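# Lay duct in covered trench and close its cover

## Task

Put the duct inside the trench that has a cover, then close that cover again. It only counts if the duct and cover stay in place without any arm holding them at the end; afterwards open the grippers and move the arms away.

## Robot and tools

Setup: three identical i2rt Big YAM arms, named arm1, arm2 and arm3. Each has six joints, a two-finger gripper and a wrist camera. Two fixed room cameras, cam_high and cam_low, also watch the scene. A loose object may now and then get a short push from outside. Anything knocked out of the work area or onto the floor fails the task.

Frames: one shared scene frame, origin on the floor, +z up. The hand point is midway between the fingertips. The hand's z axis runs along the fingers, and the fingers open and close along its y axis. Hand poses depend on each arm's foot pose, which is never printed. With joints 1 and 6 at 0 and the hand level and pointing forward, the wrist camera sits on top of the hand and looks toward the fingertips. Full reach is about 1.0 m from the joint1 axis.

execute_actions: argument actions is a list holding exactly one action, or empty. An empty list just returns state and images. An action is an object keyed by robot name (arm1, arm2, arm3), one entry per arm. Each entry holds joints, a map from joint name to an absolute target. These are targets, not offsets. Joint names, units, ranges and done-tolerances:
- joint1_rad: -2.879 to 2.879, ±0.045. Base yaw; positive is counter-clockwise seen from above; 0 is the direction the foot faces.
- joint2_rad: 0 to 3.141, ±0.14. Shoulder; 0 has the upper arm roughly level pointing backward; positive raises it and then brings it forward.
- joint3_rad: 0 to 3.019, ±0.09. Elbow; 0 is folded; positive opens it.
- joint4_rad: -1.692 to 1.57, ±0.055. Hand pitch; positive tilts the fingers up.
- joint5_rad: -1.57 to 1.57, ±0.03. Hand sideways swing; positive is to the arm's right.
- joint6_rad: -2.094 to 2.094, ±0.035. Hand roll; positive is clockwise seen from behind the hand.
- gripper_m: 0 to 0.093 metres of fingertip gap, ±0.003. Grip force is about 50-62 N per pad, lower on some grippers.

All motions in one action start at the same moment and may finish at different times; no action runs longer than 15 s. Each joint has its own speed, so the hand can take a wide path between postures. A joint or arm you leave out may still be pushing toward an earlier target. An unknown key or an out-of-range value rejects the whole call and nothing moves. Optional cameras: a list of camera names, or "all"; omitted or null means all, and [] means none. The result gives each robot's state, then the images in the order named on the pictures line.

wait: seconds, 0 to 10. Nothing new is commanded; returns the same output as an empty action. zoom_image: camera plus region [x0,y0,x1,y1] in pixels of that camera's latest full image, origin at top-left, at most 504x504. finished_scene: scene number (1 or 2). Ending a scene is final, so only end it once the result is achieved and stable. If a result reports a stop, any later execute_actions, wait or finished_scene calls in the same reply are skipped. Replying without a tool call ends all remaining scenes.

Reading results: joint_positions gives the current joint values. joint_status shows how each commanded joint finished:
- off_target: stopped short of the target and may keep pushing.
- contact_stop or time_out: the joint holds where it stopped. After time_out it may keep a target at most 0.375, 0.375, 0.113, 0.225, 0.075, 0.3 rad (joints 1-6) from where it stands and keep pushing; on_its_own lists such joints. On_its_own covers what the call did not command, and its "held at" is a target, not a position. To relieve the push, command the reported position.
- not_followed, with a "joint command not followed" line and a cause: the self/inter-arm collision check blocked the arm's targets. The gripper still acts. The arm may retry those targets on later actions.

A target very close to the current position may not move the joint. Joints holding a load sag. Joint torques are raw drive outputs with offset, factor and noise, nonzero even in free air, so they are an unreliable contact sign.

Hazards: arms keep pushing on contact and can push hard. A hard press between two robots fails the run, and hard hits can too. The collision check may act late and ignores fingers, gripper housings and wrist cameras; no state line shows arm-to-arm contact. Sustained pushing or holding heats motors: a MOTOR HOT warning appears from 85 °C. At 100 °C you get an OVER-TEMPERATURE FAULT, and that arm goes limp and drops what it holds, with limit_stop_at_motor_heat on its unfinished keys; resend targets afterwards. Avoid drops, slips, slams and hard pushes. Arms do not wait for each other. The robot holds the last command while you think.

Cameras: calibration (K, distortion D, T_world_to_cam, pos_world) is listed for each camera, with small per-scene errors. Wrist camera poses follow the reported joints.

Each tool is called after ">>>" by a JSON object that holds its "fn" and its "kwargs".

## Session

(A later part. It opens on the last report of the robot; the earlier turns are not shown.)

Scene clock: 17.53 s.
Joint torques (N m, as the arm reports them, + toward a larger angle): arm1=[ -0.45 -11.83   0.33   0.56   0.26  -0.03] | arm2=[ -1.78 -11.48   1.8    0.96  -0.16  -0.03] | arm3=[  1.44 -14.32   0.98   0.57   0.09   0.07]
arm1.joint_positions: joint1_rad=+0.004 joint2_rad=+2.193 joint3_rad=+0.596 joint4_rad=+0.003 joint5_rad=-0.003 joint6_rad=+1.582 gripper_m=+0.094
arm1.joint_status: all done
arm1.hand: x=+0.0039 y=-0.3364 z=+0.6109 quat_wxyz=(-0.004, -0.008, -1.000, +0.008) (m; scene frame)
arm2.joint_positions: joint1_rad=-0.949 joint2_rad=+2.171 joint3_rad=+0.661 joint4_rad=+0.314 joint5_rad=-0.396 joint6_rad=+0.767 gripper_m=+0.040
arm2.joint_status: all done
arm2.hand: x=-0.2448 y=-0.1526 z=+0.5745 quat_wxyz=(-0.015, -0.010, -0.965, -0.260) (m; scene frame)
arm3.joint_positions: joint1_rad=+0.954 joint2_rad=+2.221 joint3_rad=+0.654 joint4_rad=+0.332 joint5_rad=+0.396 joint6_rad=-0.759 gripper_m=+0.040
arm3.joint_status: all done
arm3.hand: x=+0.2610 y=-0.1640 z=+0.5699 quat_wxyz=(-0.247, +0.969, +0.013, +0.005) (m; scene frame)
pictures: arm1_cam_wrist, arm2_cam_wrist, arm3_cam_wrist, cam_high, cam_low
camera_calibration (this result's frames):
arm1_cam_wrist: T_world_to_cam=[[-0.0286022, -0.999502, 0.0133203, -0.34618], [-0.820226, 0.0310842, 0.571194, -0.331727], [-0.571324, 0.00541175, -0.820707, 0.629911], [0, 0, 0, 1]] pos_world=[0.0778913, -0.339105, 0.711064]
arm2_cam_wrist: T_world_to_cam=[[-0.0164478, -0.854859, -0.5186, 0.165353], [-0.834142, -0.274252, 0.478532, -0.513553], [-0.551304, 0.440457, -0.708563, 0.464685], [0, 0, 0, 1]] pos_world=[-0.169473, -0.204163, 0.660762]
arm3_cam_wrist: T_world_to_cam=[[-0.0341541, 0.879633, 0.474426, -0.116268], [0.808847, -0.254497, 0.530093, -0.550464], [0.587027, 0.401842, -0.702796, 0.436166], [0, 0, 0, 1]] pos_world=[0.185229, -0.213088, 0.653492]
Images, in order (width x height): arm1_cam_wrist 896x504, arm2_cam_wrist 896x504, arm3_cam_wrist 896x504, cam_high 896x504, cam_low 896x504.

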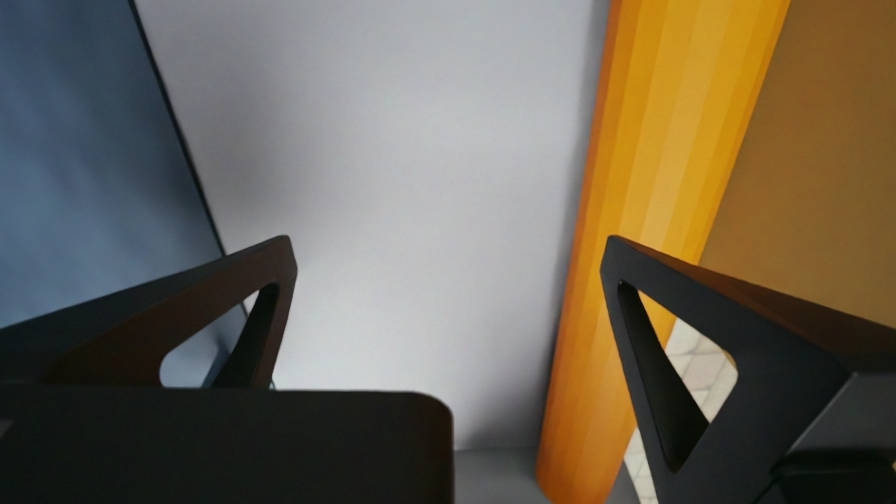

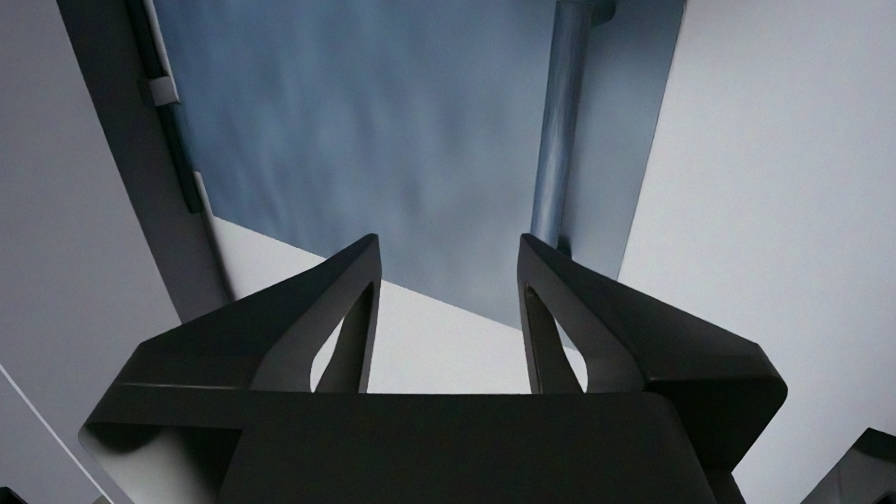

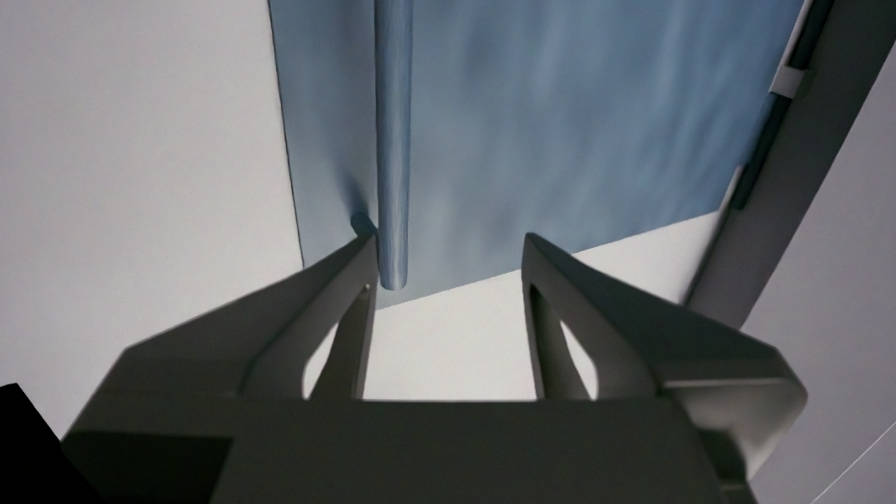

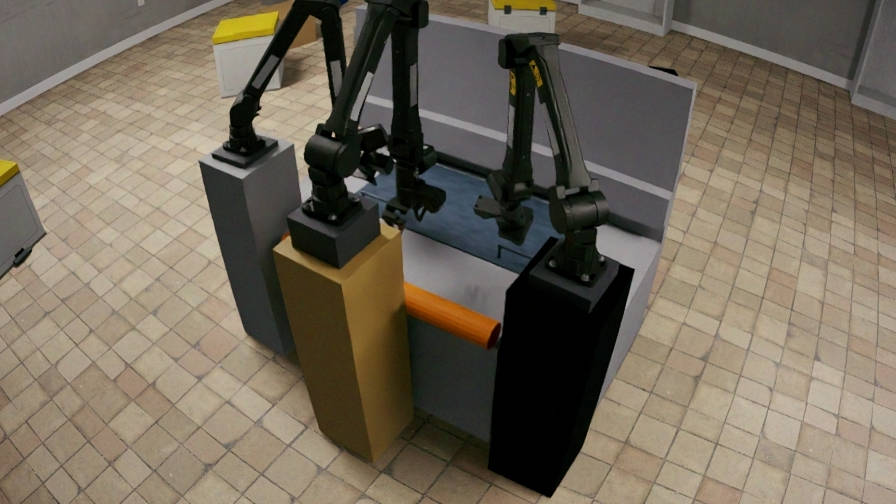

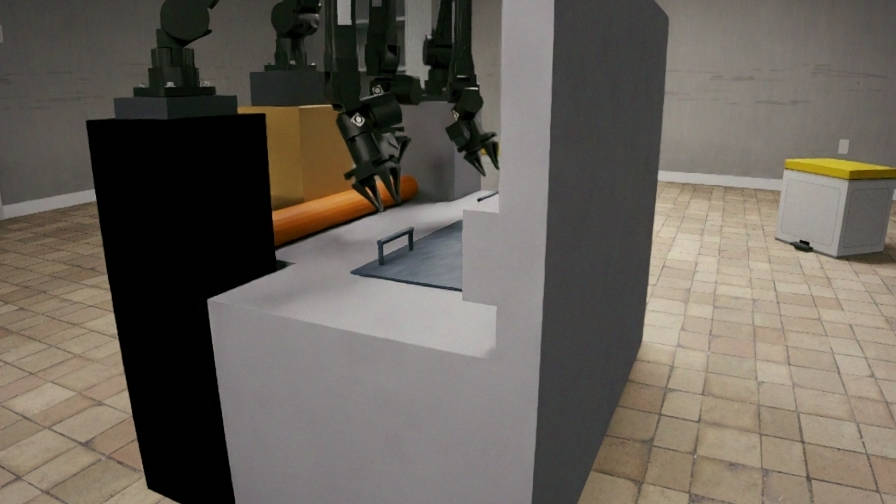

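>>> {"fn": "execute_actions", "kwargs": {"actions": [{"arm2":{"joints":{"joint1_rad":-1.633,"joint2_rad":1.939,"joint3_rad":0.449,"joint4_rad":-0.065,"joint5_rad":0,"joint6_rad":0,"gripper_m":0.093}},"arm3":{"joints":{"joint1_rad":1.659,"joint2_rad":1.998,"joint3_rad":0.442,"joint4_rad":0.0,"joint5_rad":0,"joint6_rad":0,"gripper_m":0.093}}}], "cameras": ["arm2_cam_wrist","arm3_cam_wrist","cam_high"]}}

Scene clock: 20.27 s.
Joint torques (N m, as the arm reports them, + toward a larger angle): arm1=[ -0.45 -12.02   0.38   0.43   0.27  -0.03] | arm2=[-1.93 -8.64  1.05  0.23  0.04 -0.06] | arm3=[  1.62 -10.58   0.    -0.06  -0.08   0.19]
arm1.joint_positions: joint1_rad=+0.004 joint2_rad=+2.193 joint3_rad=+0.596 joint4_rad=+0.003 joint5_rad=-0.003 joint6_rad=+1.582 gripper_m=+0.094
arm1.joint_status: not commanded
arm1.hand: x=+0.0039 y=-0.3364 z=+0.6109 quat_wxyz=(-0.004, -0.008, -1.000, +0.008) (m; scene frame)
arm2.joint_positions: joint1_rad=-1.630 joint2_rad=+1.941 joint3_rad=+0.452 joint4_rad=-0.049 joint5_rad=-0.001 joint6_rad=+0.009 gripper_m=+0.093
arm2.joint_status: all done
arm2.hand: x=-0.2569 y=-0.4556 z=+0.6038 quat_wxyz=(-0.021, -0.011, -1.000, +0.006) (m; scene frame)
arm3.joint_positions: joint1_rad=+1.650 joint2_rad=+2.006 joint3_rad=+0.448 joint4_rad=+0.009 joint5_rad=+0.002 joint6_rad=-0.009 gripper_m=+0.093
arm3.joint_status: all done
arm3.hand: x=+0.2678 y=-0.4594 z=+0.6025 quat_wxyz=(+0.006, +1.000, +0.019, -0.009) (m; scene frame)
pictures: arm2_cam_wrist, arm3_cam_wrist, cam_high
camera_calibration (this result's frames):
arm2_cam_wrist: T_world_to_cam=[[-0.0270806, -0.999598, -0.00835643, -0.455423], [-0.838273, 0.0181544, 0.544949, -0.528726], [-0.544579, 0.0217625, -0.838427, 0.501604], [0, 0, 0, 1]] pos_world=[-0.182386, -0.456558, 0.704882]
arm3_cam_wrist: T_world_to_cam=[[-0.0456528, 0.998821, -0.0164945, 0.481963], [0.82034, 0.0469071, 0.569949, -0.537069], [0.570051, 0.0124887, -0.821515, 0.471031], [0, 0, 0, 1]] pos_world=[0.19407, -0.462085, 0.701011]
Images, in order (width x height): arm2_cam_wrist 896x504, arm3_cam_wrist 896x504, cam_high 896x504.

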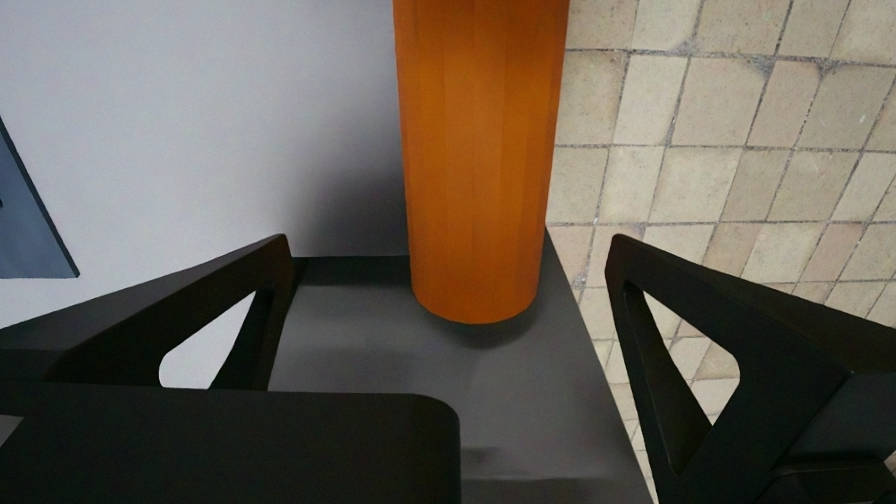

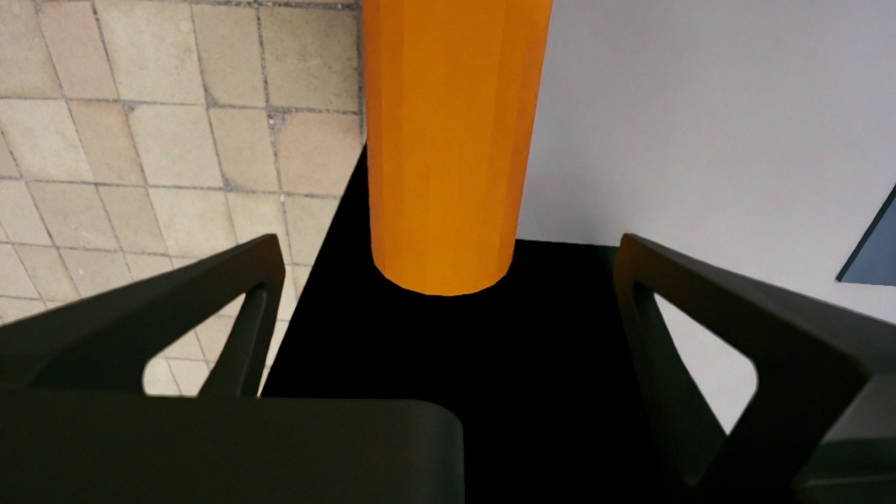

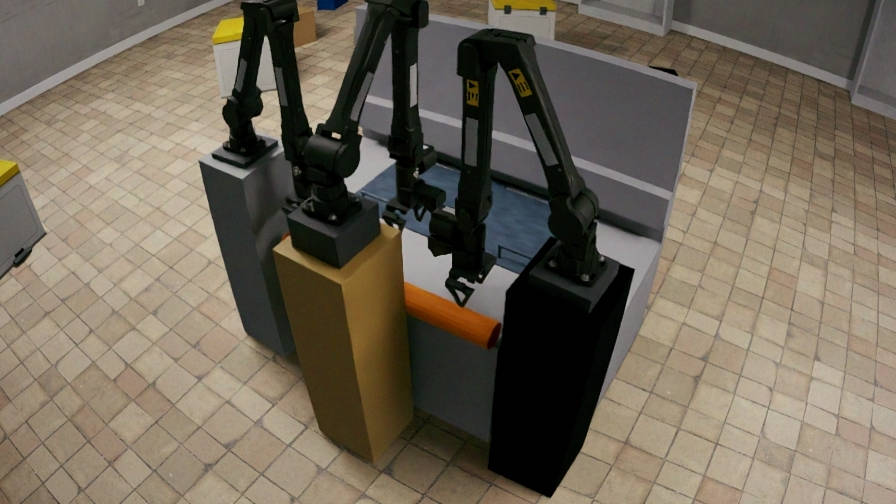

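>>> {"fn": "execute_actions", "kwargs": {"actions": [{"arm2":{"joints":{"joint1_rad":-1.687,"joint2_rad":2.432,"joint3_rad":0.602,"joint4_rad":0.265,"joint6_rad":-0.045}},"arm3":{"joints":{"joint2_rad":2.486,"joint3_rad":0.6125,"joint4_rad":0.31}}}], "cameras": ["arm2_cam_wrist","arm3_cam_wrist","cam_high"]}}

Scene clock: 21.80 s.
Joint torques (N m, as the arm reports them, + toward a larger angle): arm1=[ -0.47 -12.     0.38   0.42   0.26  -0.03] | arm2=[ -1.84 -10.11  -1.96   1.49   0.03  -0.06] | arm3=[  1.56 -12.8   -2.41   0.53  -0.09   0.19]
arm1.joint_positions: joint1_rad=+0.004 joint2_rad=+2.193 joint3_rad=+0.596 joint4_rad=+0.003 joint5_rad=-0.003 joint6_rad=+1.582 gripper_m=+0.094
arm1.joint_status: not commanded
arm1.hand: x=+0.0039 y=-0.3364 z=+0.6109 quat_wxyz=(-0.004, -0.008, -1.000, +0.008) (m; scene frame)
arm2.joint_positions: joint1_rad=-1.683 joint2_rad=+2.430 joint3_rad=+0.601 joint4_rad=+0.248 joint5_rad=-0.001 joint6_rad=-0.036 gripper_m=+0.093
arm2.joint_status: all done
arm2.hand: x=-0.2652 y=-0.4705 z=+0.4824 quat_wxyz=(+0.000, -0.015, -1.000, +0.005) (m; scene frame)
arm3.joint_positions: joint1_rad=+1.650 joint2_rad=+2.494 joint3_rad=+0.619 joint4_rad=+0.300 joint5_rad=+0.002 joint6_rad=-0.009 gripper_m=+0.093
arm3.joint_status: all done
arm3.hand: x=+0.2719 y=-0.4611 z=+0.4795 quat_wxyz=(+0.006, +1.000, +0.019, +0.004) (m; scene frame)
pictures: arm2_cam_wrist, arm3_cam_wrist, cam_high
camera_calibration (this result's frames):
arm2_cam_wrist: T_world_to_cam=[[-0.0363403, -0.999305, -0.00825161, -0.473905], [-0.81392, 0.0248057, 0.580448, -0.476761], [-0.57984, 0.0278098, -0.814256, 0.377543], [0, 0, 0, 1]] pos_world=[-0.186352, -0.472248, 0.580241]
arm3_cam_wrist: T_world_to_cam=[[-0.045212, 0.998835, -0.0168949, 0.481843], [0.805512, 0.0464537, 0.590756, -0.476371], [0.590852, 0.0131002, -0.806674, 0.355166], [0, 0, 0, 1]] pos_world=[0.195658, -0.463804, 0.576062]
Images, in order (width x height): arm2_cam_wrist 896x504, arm3_cam_wrist 896x504, cam_high 896x504.

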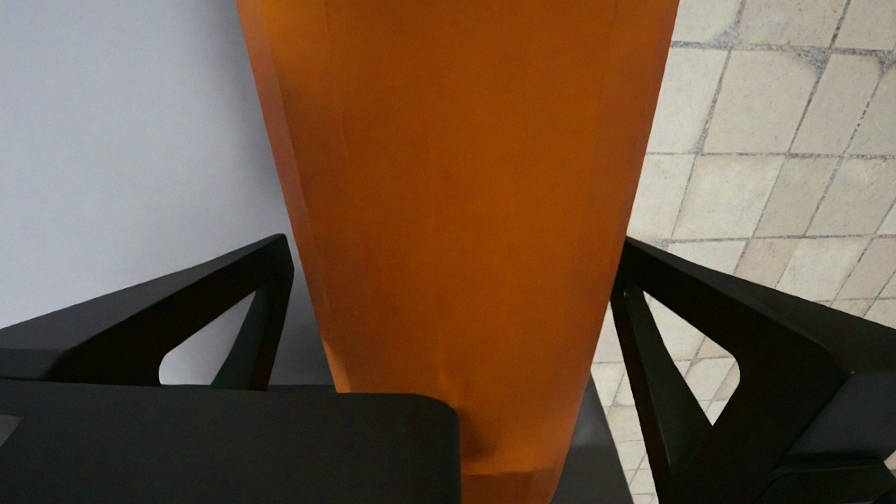

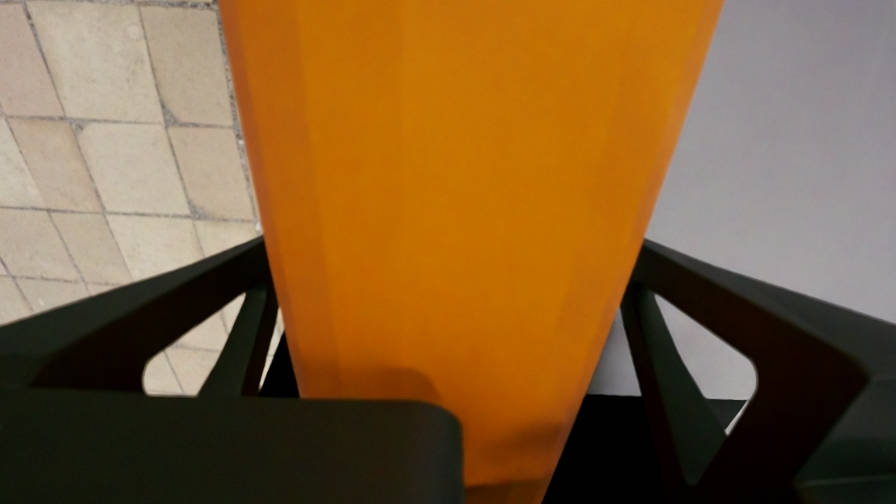

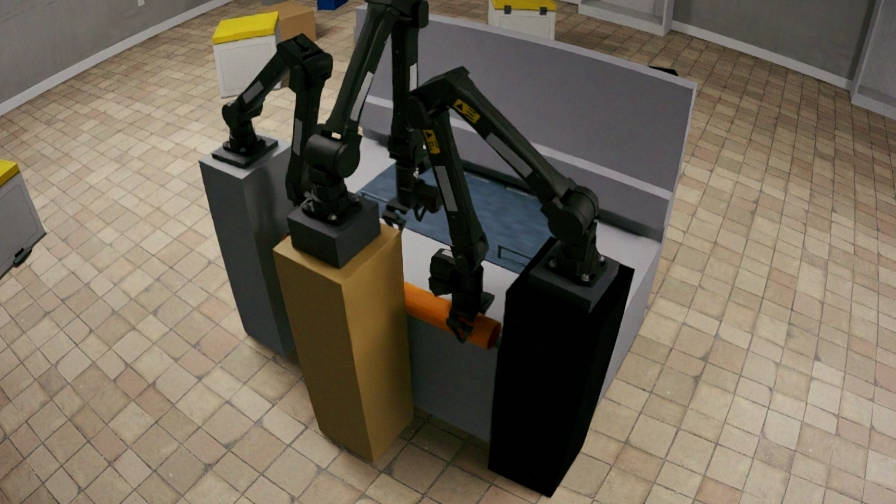

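>>> {"fn": "execute_actions", "kwargs": {"actions": [{"arm2":{"joints":{"joint1_rad":-1.435,"joint6_rad":0.21}},"arm3":{"joints":{"joint1_rad":1.40,"joint6_rad":-0.26}}}], "cameras": []}}

>>> {"fn": "execute_actions", "kwargs": {"actions": [{"arm2":{"joints":{"joint1_rad":-1.186,"joint6_rad":0.46}},"arm3":{"joints":{"joint1_rad":1.15,"joint6_rad":-0.51}}}]}}

Scene clock: 23.37 s.
Joint torques (N m, as the arm reports them, + toward a larger angle): arm1=[ -0.44 -12.     0.38   0.42   0.26  -0.03] | arm2=[ -2.15 -10.1   -2.01   1.47   0.16   0.09] | arm3=[  1.02 -12.76  -2.45   0.48  -0.17  -0.04]
arm1.joint_positions: joint1_rad=+0.004 joint2_rad=+2.193 joint3_rad=+0.596 joint4_rad=+0.003 joint5_rad=-0.003 joint6_rad=+1.582 gripper_m=+0.094
arm1.joint_status: not commanded
arm1.hand: x=+0.0039 y=-0.3364 z=+0.6109 quat_wxyz=(-0.004, -0.008, -1.000, +0.008) (m; scene frame)
arm2.joint_positions: joint1_rad=-1.429 joint2_rad=+2.430 joint3_rad=+0.601 joint4_rad=+0.250 joint5_rad=-0.004 joint6_rad=+0.200 gripper_m=+0.093
arm2.joint_status: all done
arm2.hand: x=-0.2688 y=-0.4060 z=+0.4816 quat_wxyz=(+0.000, -0.006, -1.000, +0.005) (m; scene frame)
arm3.joint_positions: joint1_rad=+1.399 joint2_rad=+2.494 joint3_rad=+0.619 joint4_rad=+0.300 joint5_rad=+0.004 joint6_rad=-0.245 gripper_m=+0.093
arm3.joint_status: all done
arm3.hand: x=+0.2780 y=-0.3985 z=+0.4786 quat_wxyz=(+0.006, +1.000, +0.012, +0.004) (m; scene frame)
pictures: none
No camera images: the call's "cameras" was empty. Leave "cameras" out to get every camera's image.

Scene clock: 24.63 s.
Joint torques (N m, as the arm reports them, + toward a larger angle): arm1=[ -0.44 -11.99   0.38   0.43   0.26  -0.03] | arm2=[ -2.43 -10.09  -2.     1.31   0.08   0.1 ] | arm3=[  0.99 -12.71  -2.39   0.44  -0.09   0.03]
arm1.joint_positions: joint1_rad=+0.004 joint2_rad=+2.193 joint3_rad=+0.596 joint4_rad=+0.003 joint5_rad=-0.003 joint6_rad=+1.582 gripper_m=+0.094
arm1.joint_status: not commanded
arm1.hand: x=+0.0039 y=-0.3364 z=+0.6109 quat_wxyz=(-0.004, -0.008, -1.000, +0.008) (m; scene frame)
arm2.joint_positions: joint1_rad=-1.181 joint2_rad=+2.430 joint3_rad=+0.601 joint4_rad=+0.251 joint5_rad=-0.001 joint6_rad=+0.451 gripper_m=+0.093
arm2.joint_status: all done
arm2.hand: x=-0.2874 y=-0.3467 z=+0.4807 quat_wxyz=(-0.001, -0.007, -1.000, +0.007) (m; scene frame)
arm3.joint_positions: joint1_rad=+1.150 joint2_rad=+2.494 joint3_rad=+0.619 joint4_rad=+0.302 joint5_rad=+0.001 joint6_rad=-0.501 gripper_m=+0.093
arm3.joint_status: all done
arm3.hand: x=+0.2985 y=-0.3406 z=+0.4779 quat_wxyz=(+0.007, +1.000, +0.016, +0.003) (m; scene frame)
pictures: arm1_cam_wrist, arm2_cam_wrist, arm3_cam_wrist, cam_high, cam_low
camera_calibration (this result's frames):
arm1_cam_wrist: T_world_to_cam=[[-0.0286022, -0.999502, 0.0133203, -0.34618], [-0.820226, 0.0310842, 0.571194, -0.331727], [-0.571324, 0.00541175, -0.820707, 0.629911], [0, 0, 0, 1]] pos_world=[0.0778913, -0.339105, 0.711064]
arm2_cam_wrist: T_world_to_cam=[[-0.0210549, -0.999769, -0.00429745, -0.348763], [-0.815788, 0.0146951, 0.578165, -0.499847], [-0.577968, 0.015679, -0.815909, 0.356864], [0, 0, 0, 1]] pos_world=[-0.208856, -0.346932, 0.578664]
arm3_cam_wrist: T_world_to_cam=[[-0.0379672, 0.999108, -0.0185079, 0.361411], [0.80717, 0.0415815, 0.588852, -0.503712], [0.589096, 0.00741801, -0.808029, 0.335784], [0, 0, 0, 1]] pos_world=[0.222494, -0.342634, 0.574624]
Images, in order (width x height): arm1_cam_wrist 896x504, arm2_cam_wrist 896x504, arm3_cam_wrist 896x504, cam_high 896x504, cam_low 896x504.

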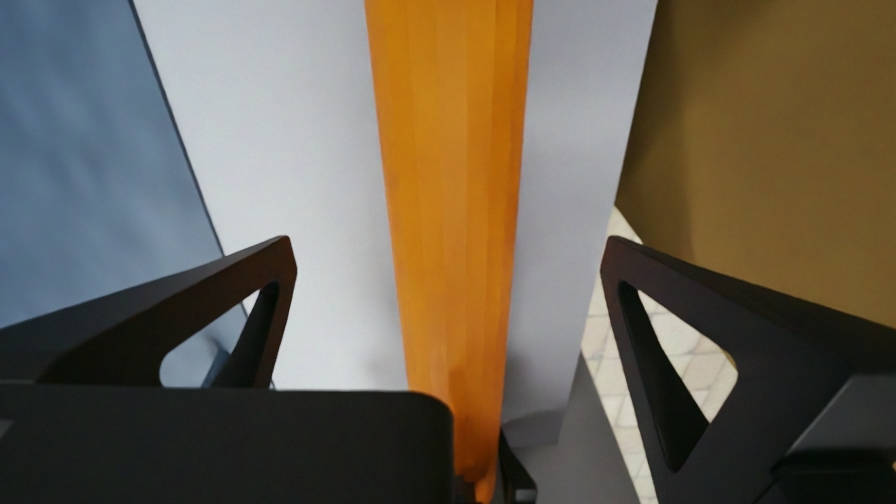

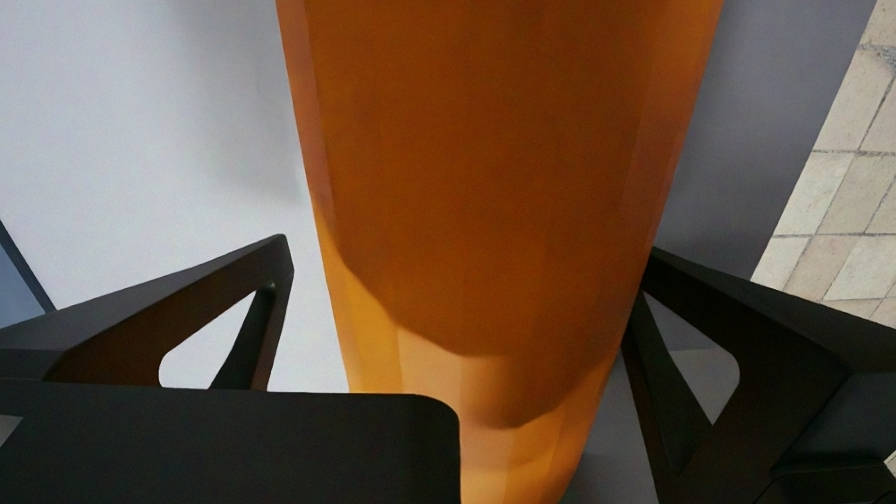

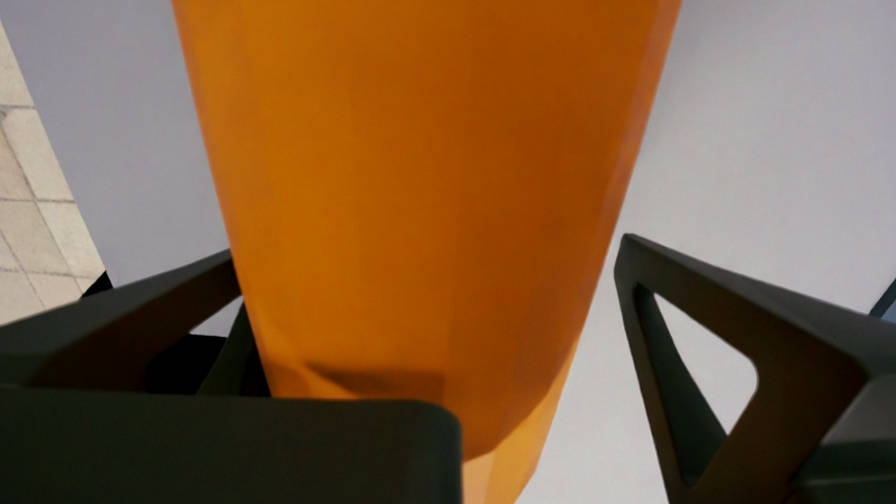

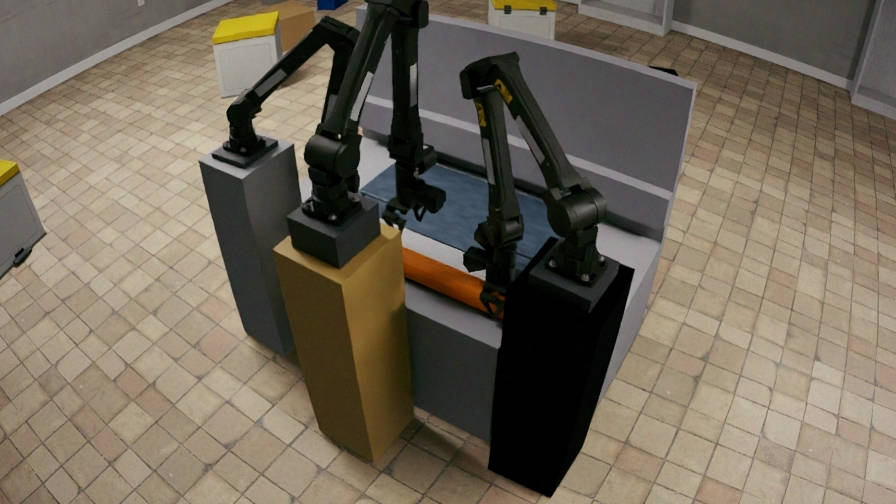

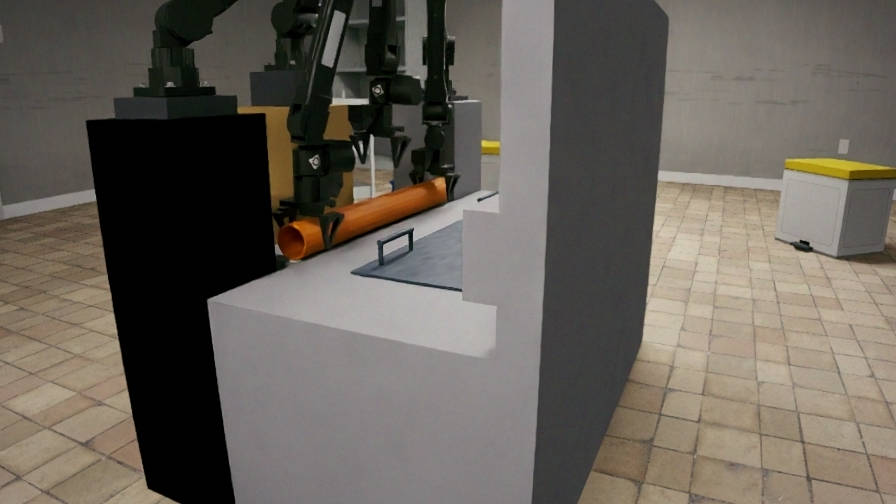

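>>> {"fn": "execute_actions", "kwargs": {"actions": [{"arm1":{"joints":{"joint2_rad":2.4437,"joint3_rad":0.6868,"joint4_rad":0.172}}}], "cameras": []}}

>>> {"fn": "execute_actions", "kwargs": {"actions": [{"arm1":{"joints":{"joint2_rad":2.5424,"joint3_rad":0.7416,"joint4_rad":0.216}}}], "cameras": []}}

>>> {"fn": "execute_actions", "kwargs": {"actions": [{"arm1":{"joints":{"joint2_rad":2.642,"joint3_rad":0.8054,"joint4_rad":0.252}}}], "cameras": ["arm1_cam_wrist","cam_low"]}}

Scene clock: 26.20 s.
Joint torques (N m, as the arm reports them, + toward a larger angle): arm1=[ -0.45 -13.63  -1.85   1.05   0.27  -0.02] | arm2=[ -2.14 -10.13  -2.11   1.37   0.07   0.1 ] | arm3=[  0.86 -12.73  -2.46   0.4   -0.1    0.02]
arm1.joint_positions: joint1_rad=+0.004 joint2_rad=+2.441 joint3_rad=+0.690 joint4_rad=+0.159 joint5_rad=-0.003 joint6_rad=+1.581 gripper_m=+0.094
arm1.joint_status: all done
arm1.hand: x=+0.0047 y=-0.3364 z=+0.5411 quat_wxyz=(-0.004, -0.007, -1.000, +0.007) (m; scene frame)
arm2.joint_positions: joint1_rad=-1.181 joint2_rad=+2.430 joint3_rad=+0.601 joint4_rad=+0.251 joint5_rad=-0.001 joint6_rad=+0.451 gripper_m=+0.093
arm2.joint_status: not commanded
arm2.hand: x=-0.2874 y=-0.3467 z=+0.4807 quat_wxyz=(-0.001, -0.007, -1.000, +0.007) (m; scene frame)
arm3.joint_positions: joint1_rad=+1.150 joint2_rad=+2.494 joint3_rad=+0.619 joint4_rad=+0.302 joint5_rad=+0.001 joint6_rad=-0.502 gripper_m=+0.093
arm3.joint_status: not commanded
arm3.hand: x=+0.2985 y=-0.3406 z=+0.4779 quat_wxyz=(+0.007, +1.000, +0.016, +0.003) (m; scene frame)
pictures: none
No camera images: the call's "cameras" was empty. Leave "cameras" out to get every camera's image.

Scene clock: 27.10 s.
Joint torques (N m, as the arm reports them, + toward a larger angle): arm1=[ -0.47 -13.14  -1.35   1.     0.26  -0.01] | arm2=[ -2.1  -10.18  -2.14   1.4    0.08   0.09] | arm3=[  0.85 -12.61  -2.46   0.42  -0.1    0.02]
arm1.joint_positions: joint1_rad=+0.004 joint2_rad=+2.529 joint3_rad=+0.736 joint4_rad=+0.204 joint5_rad=-0.003 joint6_rad=+1.580 gripper_m=+0.094
arm1.joint_status: all done
arm1.hand: x=+0.0050 y=-0.3355 z=+0.5143 quat_wxyz=(-0.004, -0.007, -1.000, +0.005) (m; scene frame)
arm2.joint_positions: joint1_rad=-1.181 joint2_rad=+2.430 joint3_rad=+0.601 joint4_rad=+0.251 joint5_rad=-0.001 joint6_rad=+0.451 gripper_m=+0.093
arm2.joint_status: not commanded
arm2.hand: x=-0.2874 y=-0.3467 z=+0.4807 quat_wxyz=(-0.001, -0.007, -1.000, +0.007) (m; scene frame)
arm3.joint_positions: joint1_rad=+1.150 joint2_rad=+2.494 joint3_rad=+0.619 joint4_rad=+0.302 joint5_rad=+0.001 joint6_rad=-0.502 gripper_m=+0.093
arm3.joint_status: not commanded
arm3.hand: x=+0.2985 y=-0.3406 z=+0.4779 quat_wxyz=(+0.007, +1.000, +0.016, +0.003) (m; scene frame)
pictures: none
No camera images: the call's "cameras" was empty. Leave "cameras" out to get every camera's image.

Scene clock: 27.93 s.
Joint torques (N m, as the arm reports them, + toward a larger angle): arm1=[ -0.43 -13.1   -1.54   0.99   0.26  -0.01] | arm2=[ -2.08 -10.21  -2.1    1.39   0.07   0.09] | arm3=[  0.91 -12.6   -2.47   0.44  -0.11   0.02]
arm1.joint_positions: joint1_rad=+0.004 joint2_rad=+2.633 joint3_rad=+0.799 joint4_rad=+0.240 joint5_rad=-0.003 joint6_rad=+1.579 gripper_m=+0.094
arm1.joint_status: all done
arm1.hand: x=+0.0054 y=-0.3377 z=+0.4809 quat_wxyz=(-0.004, -0.007, -1.000, +0.009) (m; scene frame)
arm2.joint_positions: joint1_rad=-1.181 joint2_rad=+2.430 joint3_rad=+0.601 joint4_rad=+0.251 joint5_rad=-0.001 joint6_rad=+0.451 gripper_m=+0.093
arm2.joint_status: not commanded
arm2.hand: x=-0.2874 y=-0.3467 z=+0.4807 quat_wxyz=(-0.001, -0.007, -1.000, +0.007) (m; scene frame)
arm3.joint_positions: joint1_rad=+1.150 joint2_rad=+2.494 joint3_rad=+0.619 joint4_rad=+0.302 joint5_rad=+0.001 joint6_rad=-0.502 gripper_m=+0.093
arm3.joint_status: not commanded
arm3.hand: x=+0.2985 y=-0.3406 z=+0.4779 quat_wxyz=(+0.007, +1.000, +0.016, +0.003) (m; scene frame)
pictures: arm1_cam_wrist, cam_low
camera_calibration (this result's frames):
arm1_cam_wrist: T_world_to_cam=[[-0.0263259, -0.999549, 0.0144758, -0.346268], [-0.820488, 0.0298775, 0.570883, -0.256388], [-0.571058, 0.00315182, -0.820904, 0.523375], [0, 0, 0, 1]] pos_world=[0.079398, -0.340101, 0.581021]
Images, in order (width x height): arm1_cam_wrist 896x504, cam_low 896x504.

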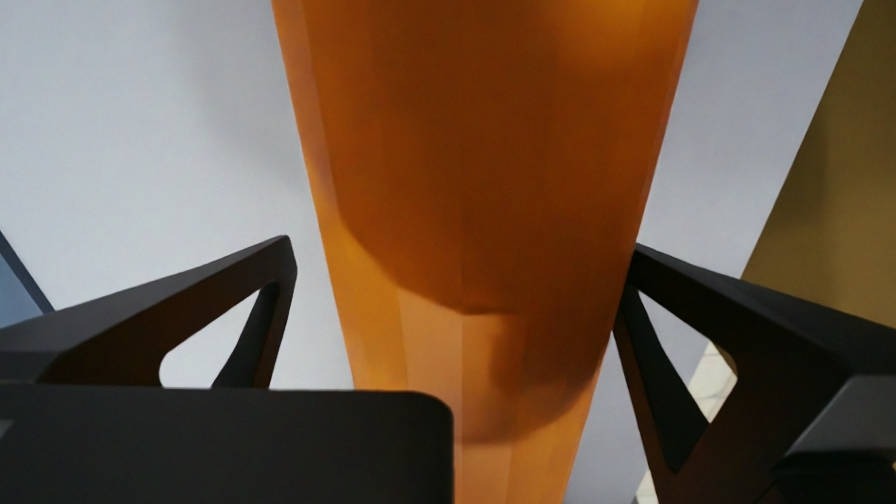

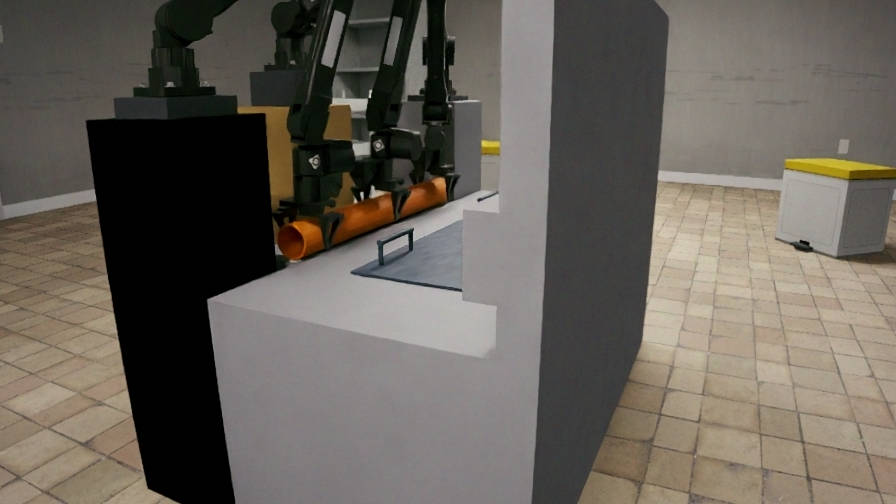

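>>> {"fn": "execute_actions", "kwargs": {"actions": [{"arm1":{"joints":{"joint2_rad":2.682,"joint3_rad":0.829,"joint4_rad":0.266}}}], "cameras": []}}

>>> {"fn": "execute_actions", "kwargs": {"actions": [{"arm1":{"joints":{"gripper_m":0.05}}}], "cameras": ["arm1_cam_wrist","cam_low"]}}

Scene clock: 28.87 s.
Joint torques (N m, as the arm reports them, + toward a larger angle): arm1=[ -0.47 -12.31  -1.51   1.05   0.26   0.  ] | arm2=[ -2.08 -10.18  -2.08   1.37   0.07   0.09] | arm3=[  0.91 -12.81  -2.48   0.42  -0.1    0.02]
arm1.joint_positions: joint1_rad=+0.004 joint2_rad=+2.664 joint3_rad=+0.820 joint4_rad=+0.253 joint5_rad=-0.003 joint6_rad=+1.579 gripper_m=+0.094
arm1.joint_status: all done
arm1.hand: x=+0.0055 y=-0.3363 z=+0.4706 quat_wxyz=(-0.004, -0.007, -1.000, +0.007) (m; scene frame)
arm2.joint_positions: joint1_rad=-1.181 joint2_rad=+2.430 joint3_rad=+0.601 joint4_rad=+0.251 joint5_rad=-0.001 joint6_rad=+0.451 gripper_m=+0.093
arm2.joint_status: not commanded
arm2.hand: x=-0.2874 y=-0.3467 z=+0.4807 quat_wxyz=(-0.001, -0.007, -1.000, +0.007) (m; scene frame)
arm3.joint_positions: joint1_rad=+1.150 joint2_rad=+2.494 joint3_rad=+0.619 joint4_rad=+0.302 joint5_rad=+0.001 joint6_rad=-0.502 gripper_m=+0.093
arm3.joint_status: not commanded
arm3.hand: x=+0.2985 y=-0.3406 z=+0.4779 quat_wxyz=(+0.007, +1.000, +0.016, +0.003) (m; scene frame)
pictures: none
No camera images: the call's "cameras" was empty. Leave "cameras" out to get every camera's image.

Scene clock: 29.47 s.
Joint torques (N m, as the arm reports them, + toward a larger angle): arm1=[ -0.44 -12.86  -1.22   1.1    0.26   0.05] | arm2=[ -2.08 -10.09  -2.08   1.39   0.08   0.1 ] | arm3=[  0.86 -12.75  -2.44   0.43  -0.1    0.02]
arm1.joint_positions: joint1_rad=+0.004 joint2_rad=+2.668 joint3_rad=+0.816 joint4_rad=+0.251 joint5_rad=-0.003 joint6_rad=+1.574 gripper_m=+0.074
arm1.joint_status: gripper_m off_target (ended at +0.074, target +0.050)
arm1.hand: x=+0.0055 y=-0.3410 z=+0.4700 quat_wxyz=(-0.004, -0.004, -1.000, +0.011) (m; scene frame)
arm2.joint_positions: joint1_rad=-1.181 joint2_rad=+2.430 joint3_rad=+0.601 joint4_rad=+0.251 joint5_rad=-0.001 joint6_rad=+0.451 gripper_m=+0.093
arm2.joint_status: not commanded
arm2.hand: x=-0.2874 y=-0.3467 z=+0.4807 quat_wxyz=(-0.001, -0.007, -1.000, +0.007) (m; scene frame)
arm3.joint_positions: joint1_rad=+1.150 joint2_rad=+2.494 joint3_rad=+0.619 joint4_rad=+0.302 joint5_rad=+0.001 joint6_rad=-0.502 gripper_m=+0.093
arm3.joint_status: not commanded
arm3.hand: x=+0.2985 y=-0.3406 z=+0.4779 quat_wxyz=(+0.007, +1.000, +0.016, +0.003) (m; scene frame)
pictures: arm1_cam_wrist, cam_low
camera_calibration (this result's frames):
arm1_cam_wrist: T_world_to_cam=[[-0.0210428, -0.999589, 0.0194808, -0.351754], [-0.820566, 0.0283992, 0.570846, -0.250508], [-0.571165, -0.00397309, -0.820826, 0.512092], [0, 0, 0, 1]] pos_world=[0.0795286, -0.34246, 0.570192]
Images, in order (width x height): arm1_cam_wrist 896x504, cam_low 896x504.

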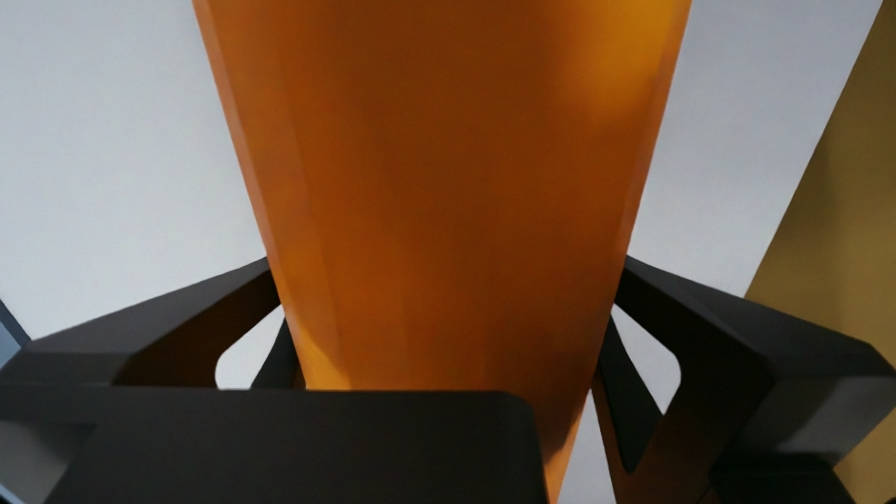

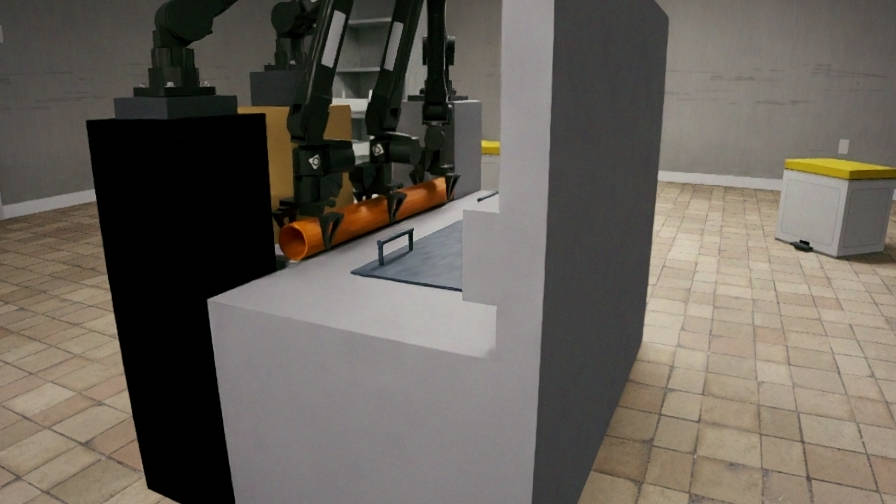

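>>> {"fn": "execute_actions", "kwargs": {"actions": [{"arm2":{"joints":{"joint2_rad":2.309,"joint3_rad":0.564,"joint4_rad":0.182}},"arm3":{"joints":{"joint2_rad":2.364,"joint3_rad":0.570,"joint4_rad":0.232}}}], "cameras": []}}

>>> {"fn": "execute_actions", "kwargs": {"actions": [{"arm2":{"joints":{"joint2_rad":2.161,"joint3_rad":0.518,"joint4_rad":0.083}},"arm3":{"joints":{"joint2_rad":2.218,"joint3_rad":0.519,"joint4_rad":0.14}}}], "cameras": []}}

>>> {"fn": "execute_actions", "kwargs": {"actions": [{"arm2":{"joints":{"joint1_rad":-1.1037,"joint2_rad":2.3347,"joint3_rad":0.6504,"joint4_rad":0.50,"joint5_rad":-0.597,"joint6_rad":0.626,"gripper_m":0.06}},"arm3":{"joints":{"joint1_rad":1.1178,"joint2_rad":2.3523,"joint3_rad":0.6514,"joint4_rad":0.5166,"joint5_rad":0.597,"joint6_rad":-0.626,"gripper_m":0.06}}}], "cameras": ["arm2_cam_wrist","arm3_cam_wrist","cam_low"]}}

Scene clock: 30.97 s.
Joint torques (N m, as the arm reports them, + toward a larger angle): arm1=[ -0.49 -12.84  -1.23   1.09   0.26   0.05] | arm2=[-2.16 -9.61 -1.68  0.17  0.07  0.08] | arm3=[  0.88 -11.85  -2.1   -0.08  -0.1    0.03]
arm1.joint_positions: joint1_rad=+0.004 joint2_rad=+2.668 joint3_rad=+0.816 joint4_rad=+0.251 joint5_rad=-0.003 joint6_rad=+1.574 gripper_m=+0.074
arm1.joint_status: not commanded
arm1.hand: x=+0.0055 y=-0.3410 z=+0.4700 quat_wxyz=(-0.004, -0.004, -1.000, +0.011) (m; scene frame)
arm2.joint_positions: joint1_rad=-1.181 joint2_rad=+2.305 joint3_rad=+0.569 joint4_rad=+0.197 joint5_rad=-0.001 joint6_rad=+0.451 gripper_m=+0.093
arm2.joint_status: all done
arm2.hand: x=-0.2720 y=-0.3390 z=+0.5133 quat_wxyz=(-0.019, -0.007, -1.000, -0.001) (m; scene frame)
arm3.joint_positions: joint1_rad=+1.150 joint2_rad=+2.368 joint3_rad=+0.579 joint4_rad=+0.239 joint5_rad=+0.001 joint6_rad=-0.502 gripper_m=+0.093
arm3.joint_status: all done
arm3.hand: x=+0.2872 y=-0.3345 z=+0.5109 quat_wxyz=(+0.002, +1.000, +0.016, -0.007) (m; scene frame)
pictures: none
No camera images: the call's "cameras" was empty. Leave "cameras" out to get every camera's image.

Scene clock: 31.90 s.
Joint torques (N m, as the arm reports them, + toward a larger angle): arm1=[ -0.5  -12.83  -1.23   1.1    0.26   0.05] | arm2=[-2.04 -9.61 -0.32  0.11  0.07  0.08] | arm3=[  0.84 -11.65  -0.76  -0.06  -0.1    0.02]
arm1.joint_positions: joint1_rad=+0.004 joint2_rad=+2.668 joint3_rad=+0.816 joint4_rad=+0.251 joint5_rad=-0.003 joint6_rad=+1.574 gripper_m=+0.074
arm1.joint_status: not commanded
arm1.hand: x=+0.0055 y=-0.3410 z=+0.4700 quat_wxyz=(-0.004, -0.004, -1.000, +0.011) (m; scene frame)
arm2.joint_positions: joint1_rad=-1.181 joint2_rad=+2.158 joint3_rad=+0.518 joint4_rad=+0.099 joint5_rad=-0.001 joint6_rad=+0.451 gripper_m=+0.093
arm2.joint_status: all done
arm2.hand: x=-0.2742 y=-0.3394 z=+0.5508 quat_wxyz=(-0.018, -0.007, -1.000, +0.000) (m; scene frame)
arm3.joint_positions: joint1_rad=+1.150 joint2_rad=+2.222 joint3_rad=+0.520 joint4_rad=+0.147 joint5_rad=+0.001 joint6_rad=-0.502 gripper_m=+0.093
arm3.joint_status: all done
arm3.hand: x=+0.2899 y=-0.3354 z=+0.5493 quat_wxyz=(+0.003, +1.000, +0.016, -0.005) (m; scene frame)
pictures: none
No camera images: the call's "cameras" was empty. Leave "cameras" out to get every camera's image.

Scene clock: 33.10 s.
Joint torques (N m, as the arm reports them, + toward a larger angle): arm1=[ -0.47 -12.83  -1.21   1.09   0.26   0.05] | arm2=[ -1.6  -10.51  -0.18   2.36  -0.44   0.05] | arm3=[  0.01 -13.38  -0.45   1.22   0.42   0.07]
arm1.joint_positions: joint1_rad=+0.004 joint2_rad=+2.668 joint3_rad=+0.816 joint4_rad=+0.252 joint5_rad=-0.003 joint6_rad=+1.574 gripper_m=+0.074
arm1.joint_status: not commanded
arm1.hand: x=+0.0055 y=-0.3409 z=+0.4700 quat_wxyz=(-0.004, -0.004, -1.000, +0.011) (m; scene frame)
arm2.joint_positions: joint1_rad=-1.104 joint2_rad=+2.322 joint3_rad=+0.653 joint4_rad=+0.480 joint5_rad=-0.595 joint6_rad=+0.617 gripper_m=+0.060
arm2.joint_status: all done
arm2.hand: x=-0.2397 y=-0.1859 z=+0.5481 quat_wxyz=(-0.004, +0.009, -0.942, -0.334) (m; scene frame)
arm3.joint_positions: joint1_rad=+1.130 joint2_rad=+2.351 joint3_rad=+0.655 joint4_rad=+0.502 joint5_rad=+0.594 joint6_rad=-0.617 gripper_m=+0.060
arm3.joint_status: all done
arm3.hand: x=+0.2413 y=-0.1946 z=+0.5528 quat_wxyz=(-0.332, +0.943, +0.006, +0.000) (m; scene frame)
pictures: arm2_cam_wrist, arm3_cam_wrist, cam_low
camera_calibration (this result's frames):
arm2_cam_wrist: T_world_to_cam=[[0.0125885, -0.764239, -0.64481, 0.216251], [-0.81524, -0.381239, 0.435935, -0.497773], [-0.578986, 0.520187, -0.627838, 0.427397], [0, 0, 0, 1]] pos_world=[-0.16107, -0.24683, 0.624773]
arm3_cam_wrist: T_world_to_cam=[[-0.0178867, 0.782045, 0.622965, -0.186969], [0.812811, -0.351466, 0.464553, -0.516879], [0.582253, 0.514663, -0.629368, 0.4306], [0, 0, 0, 1]] pos_world=[0.166063, -0.257061, 0.627599]
Images, in order (width x height): arm2_cam_wrist 896x504, arm3_cam_wrist 896x504, cam_low 896x504.

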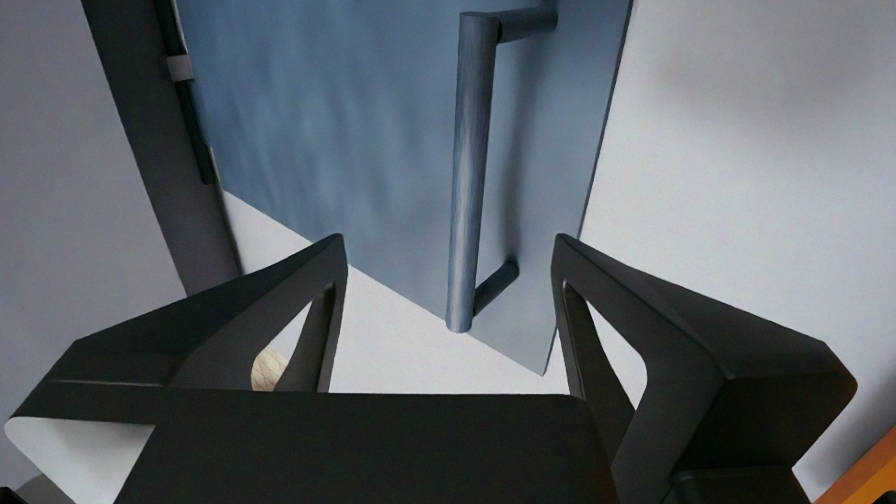

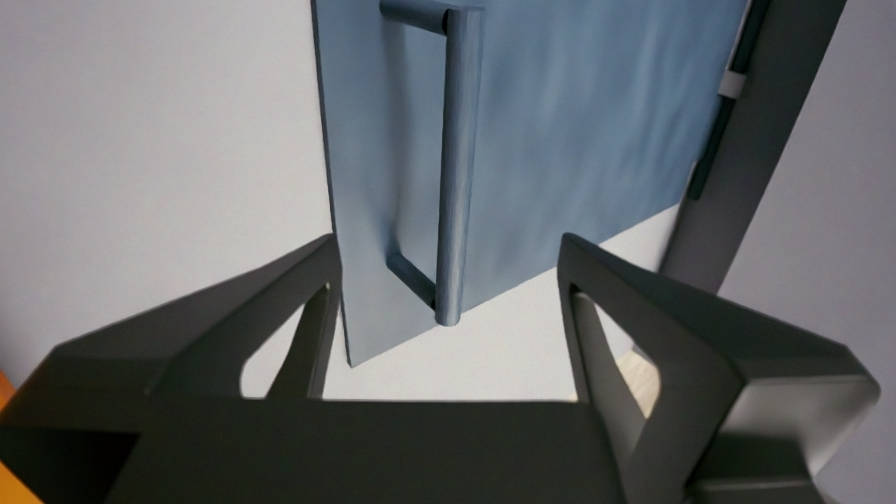

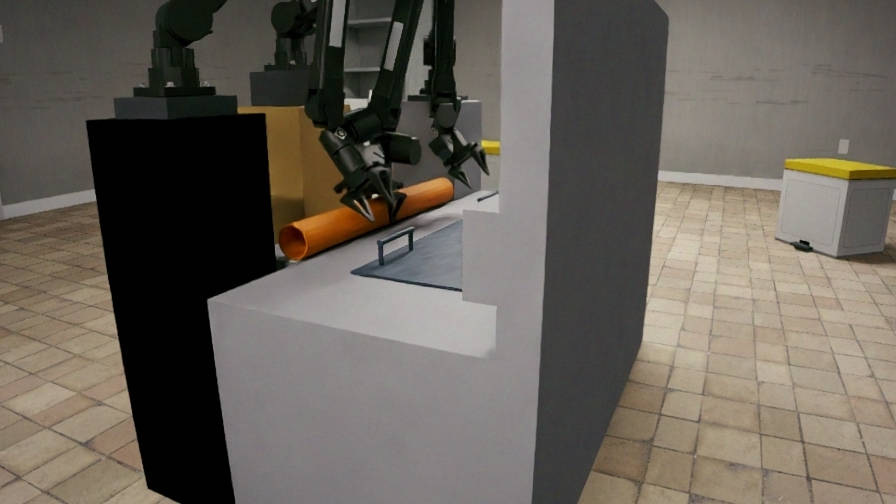

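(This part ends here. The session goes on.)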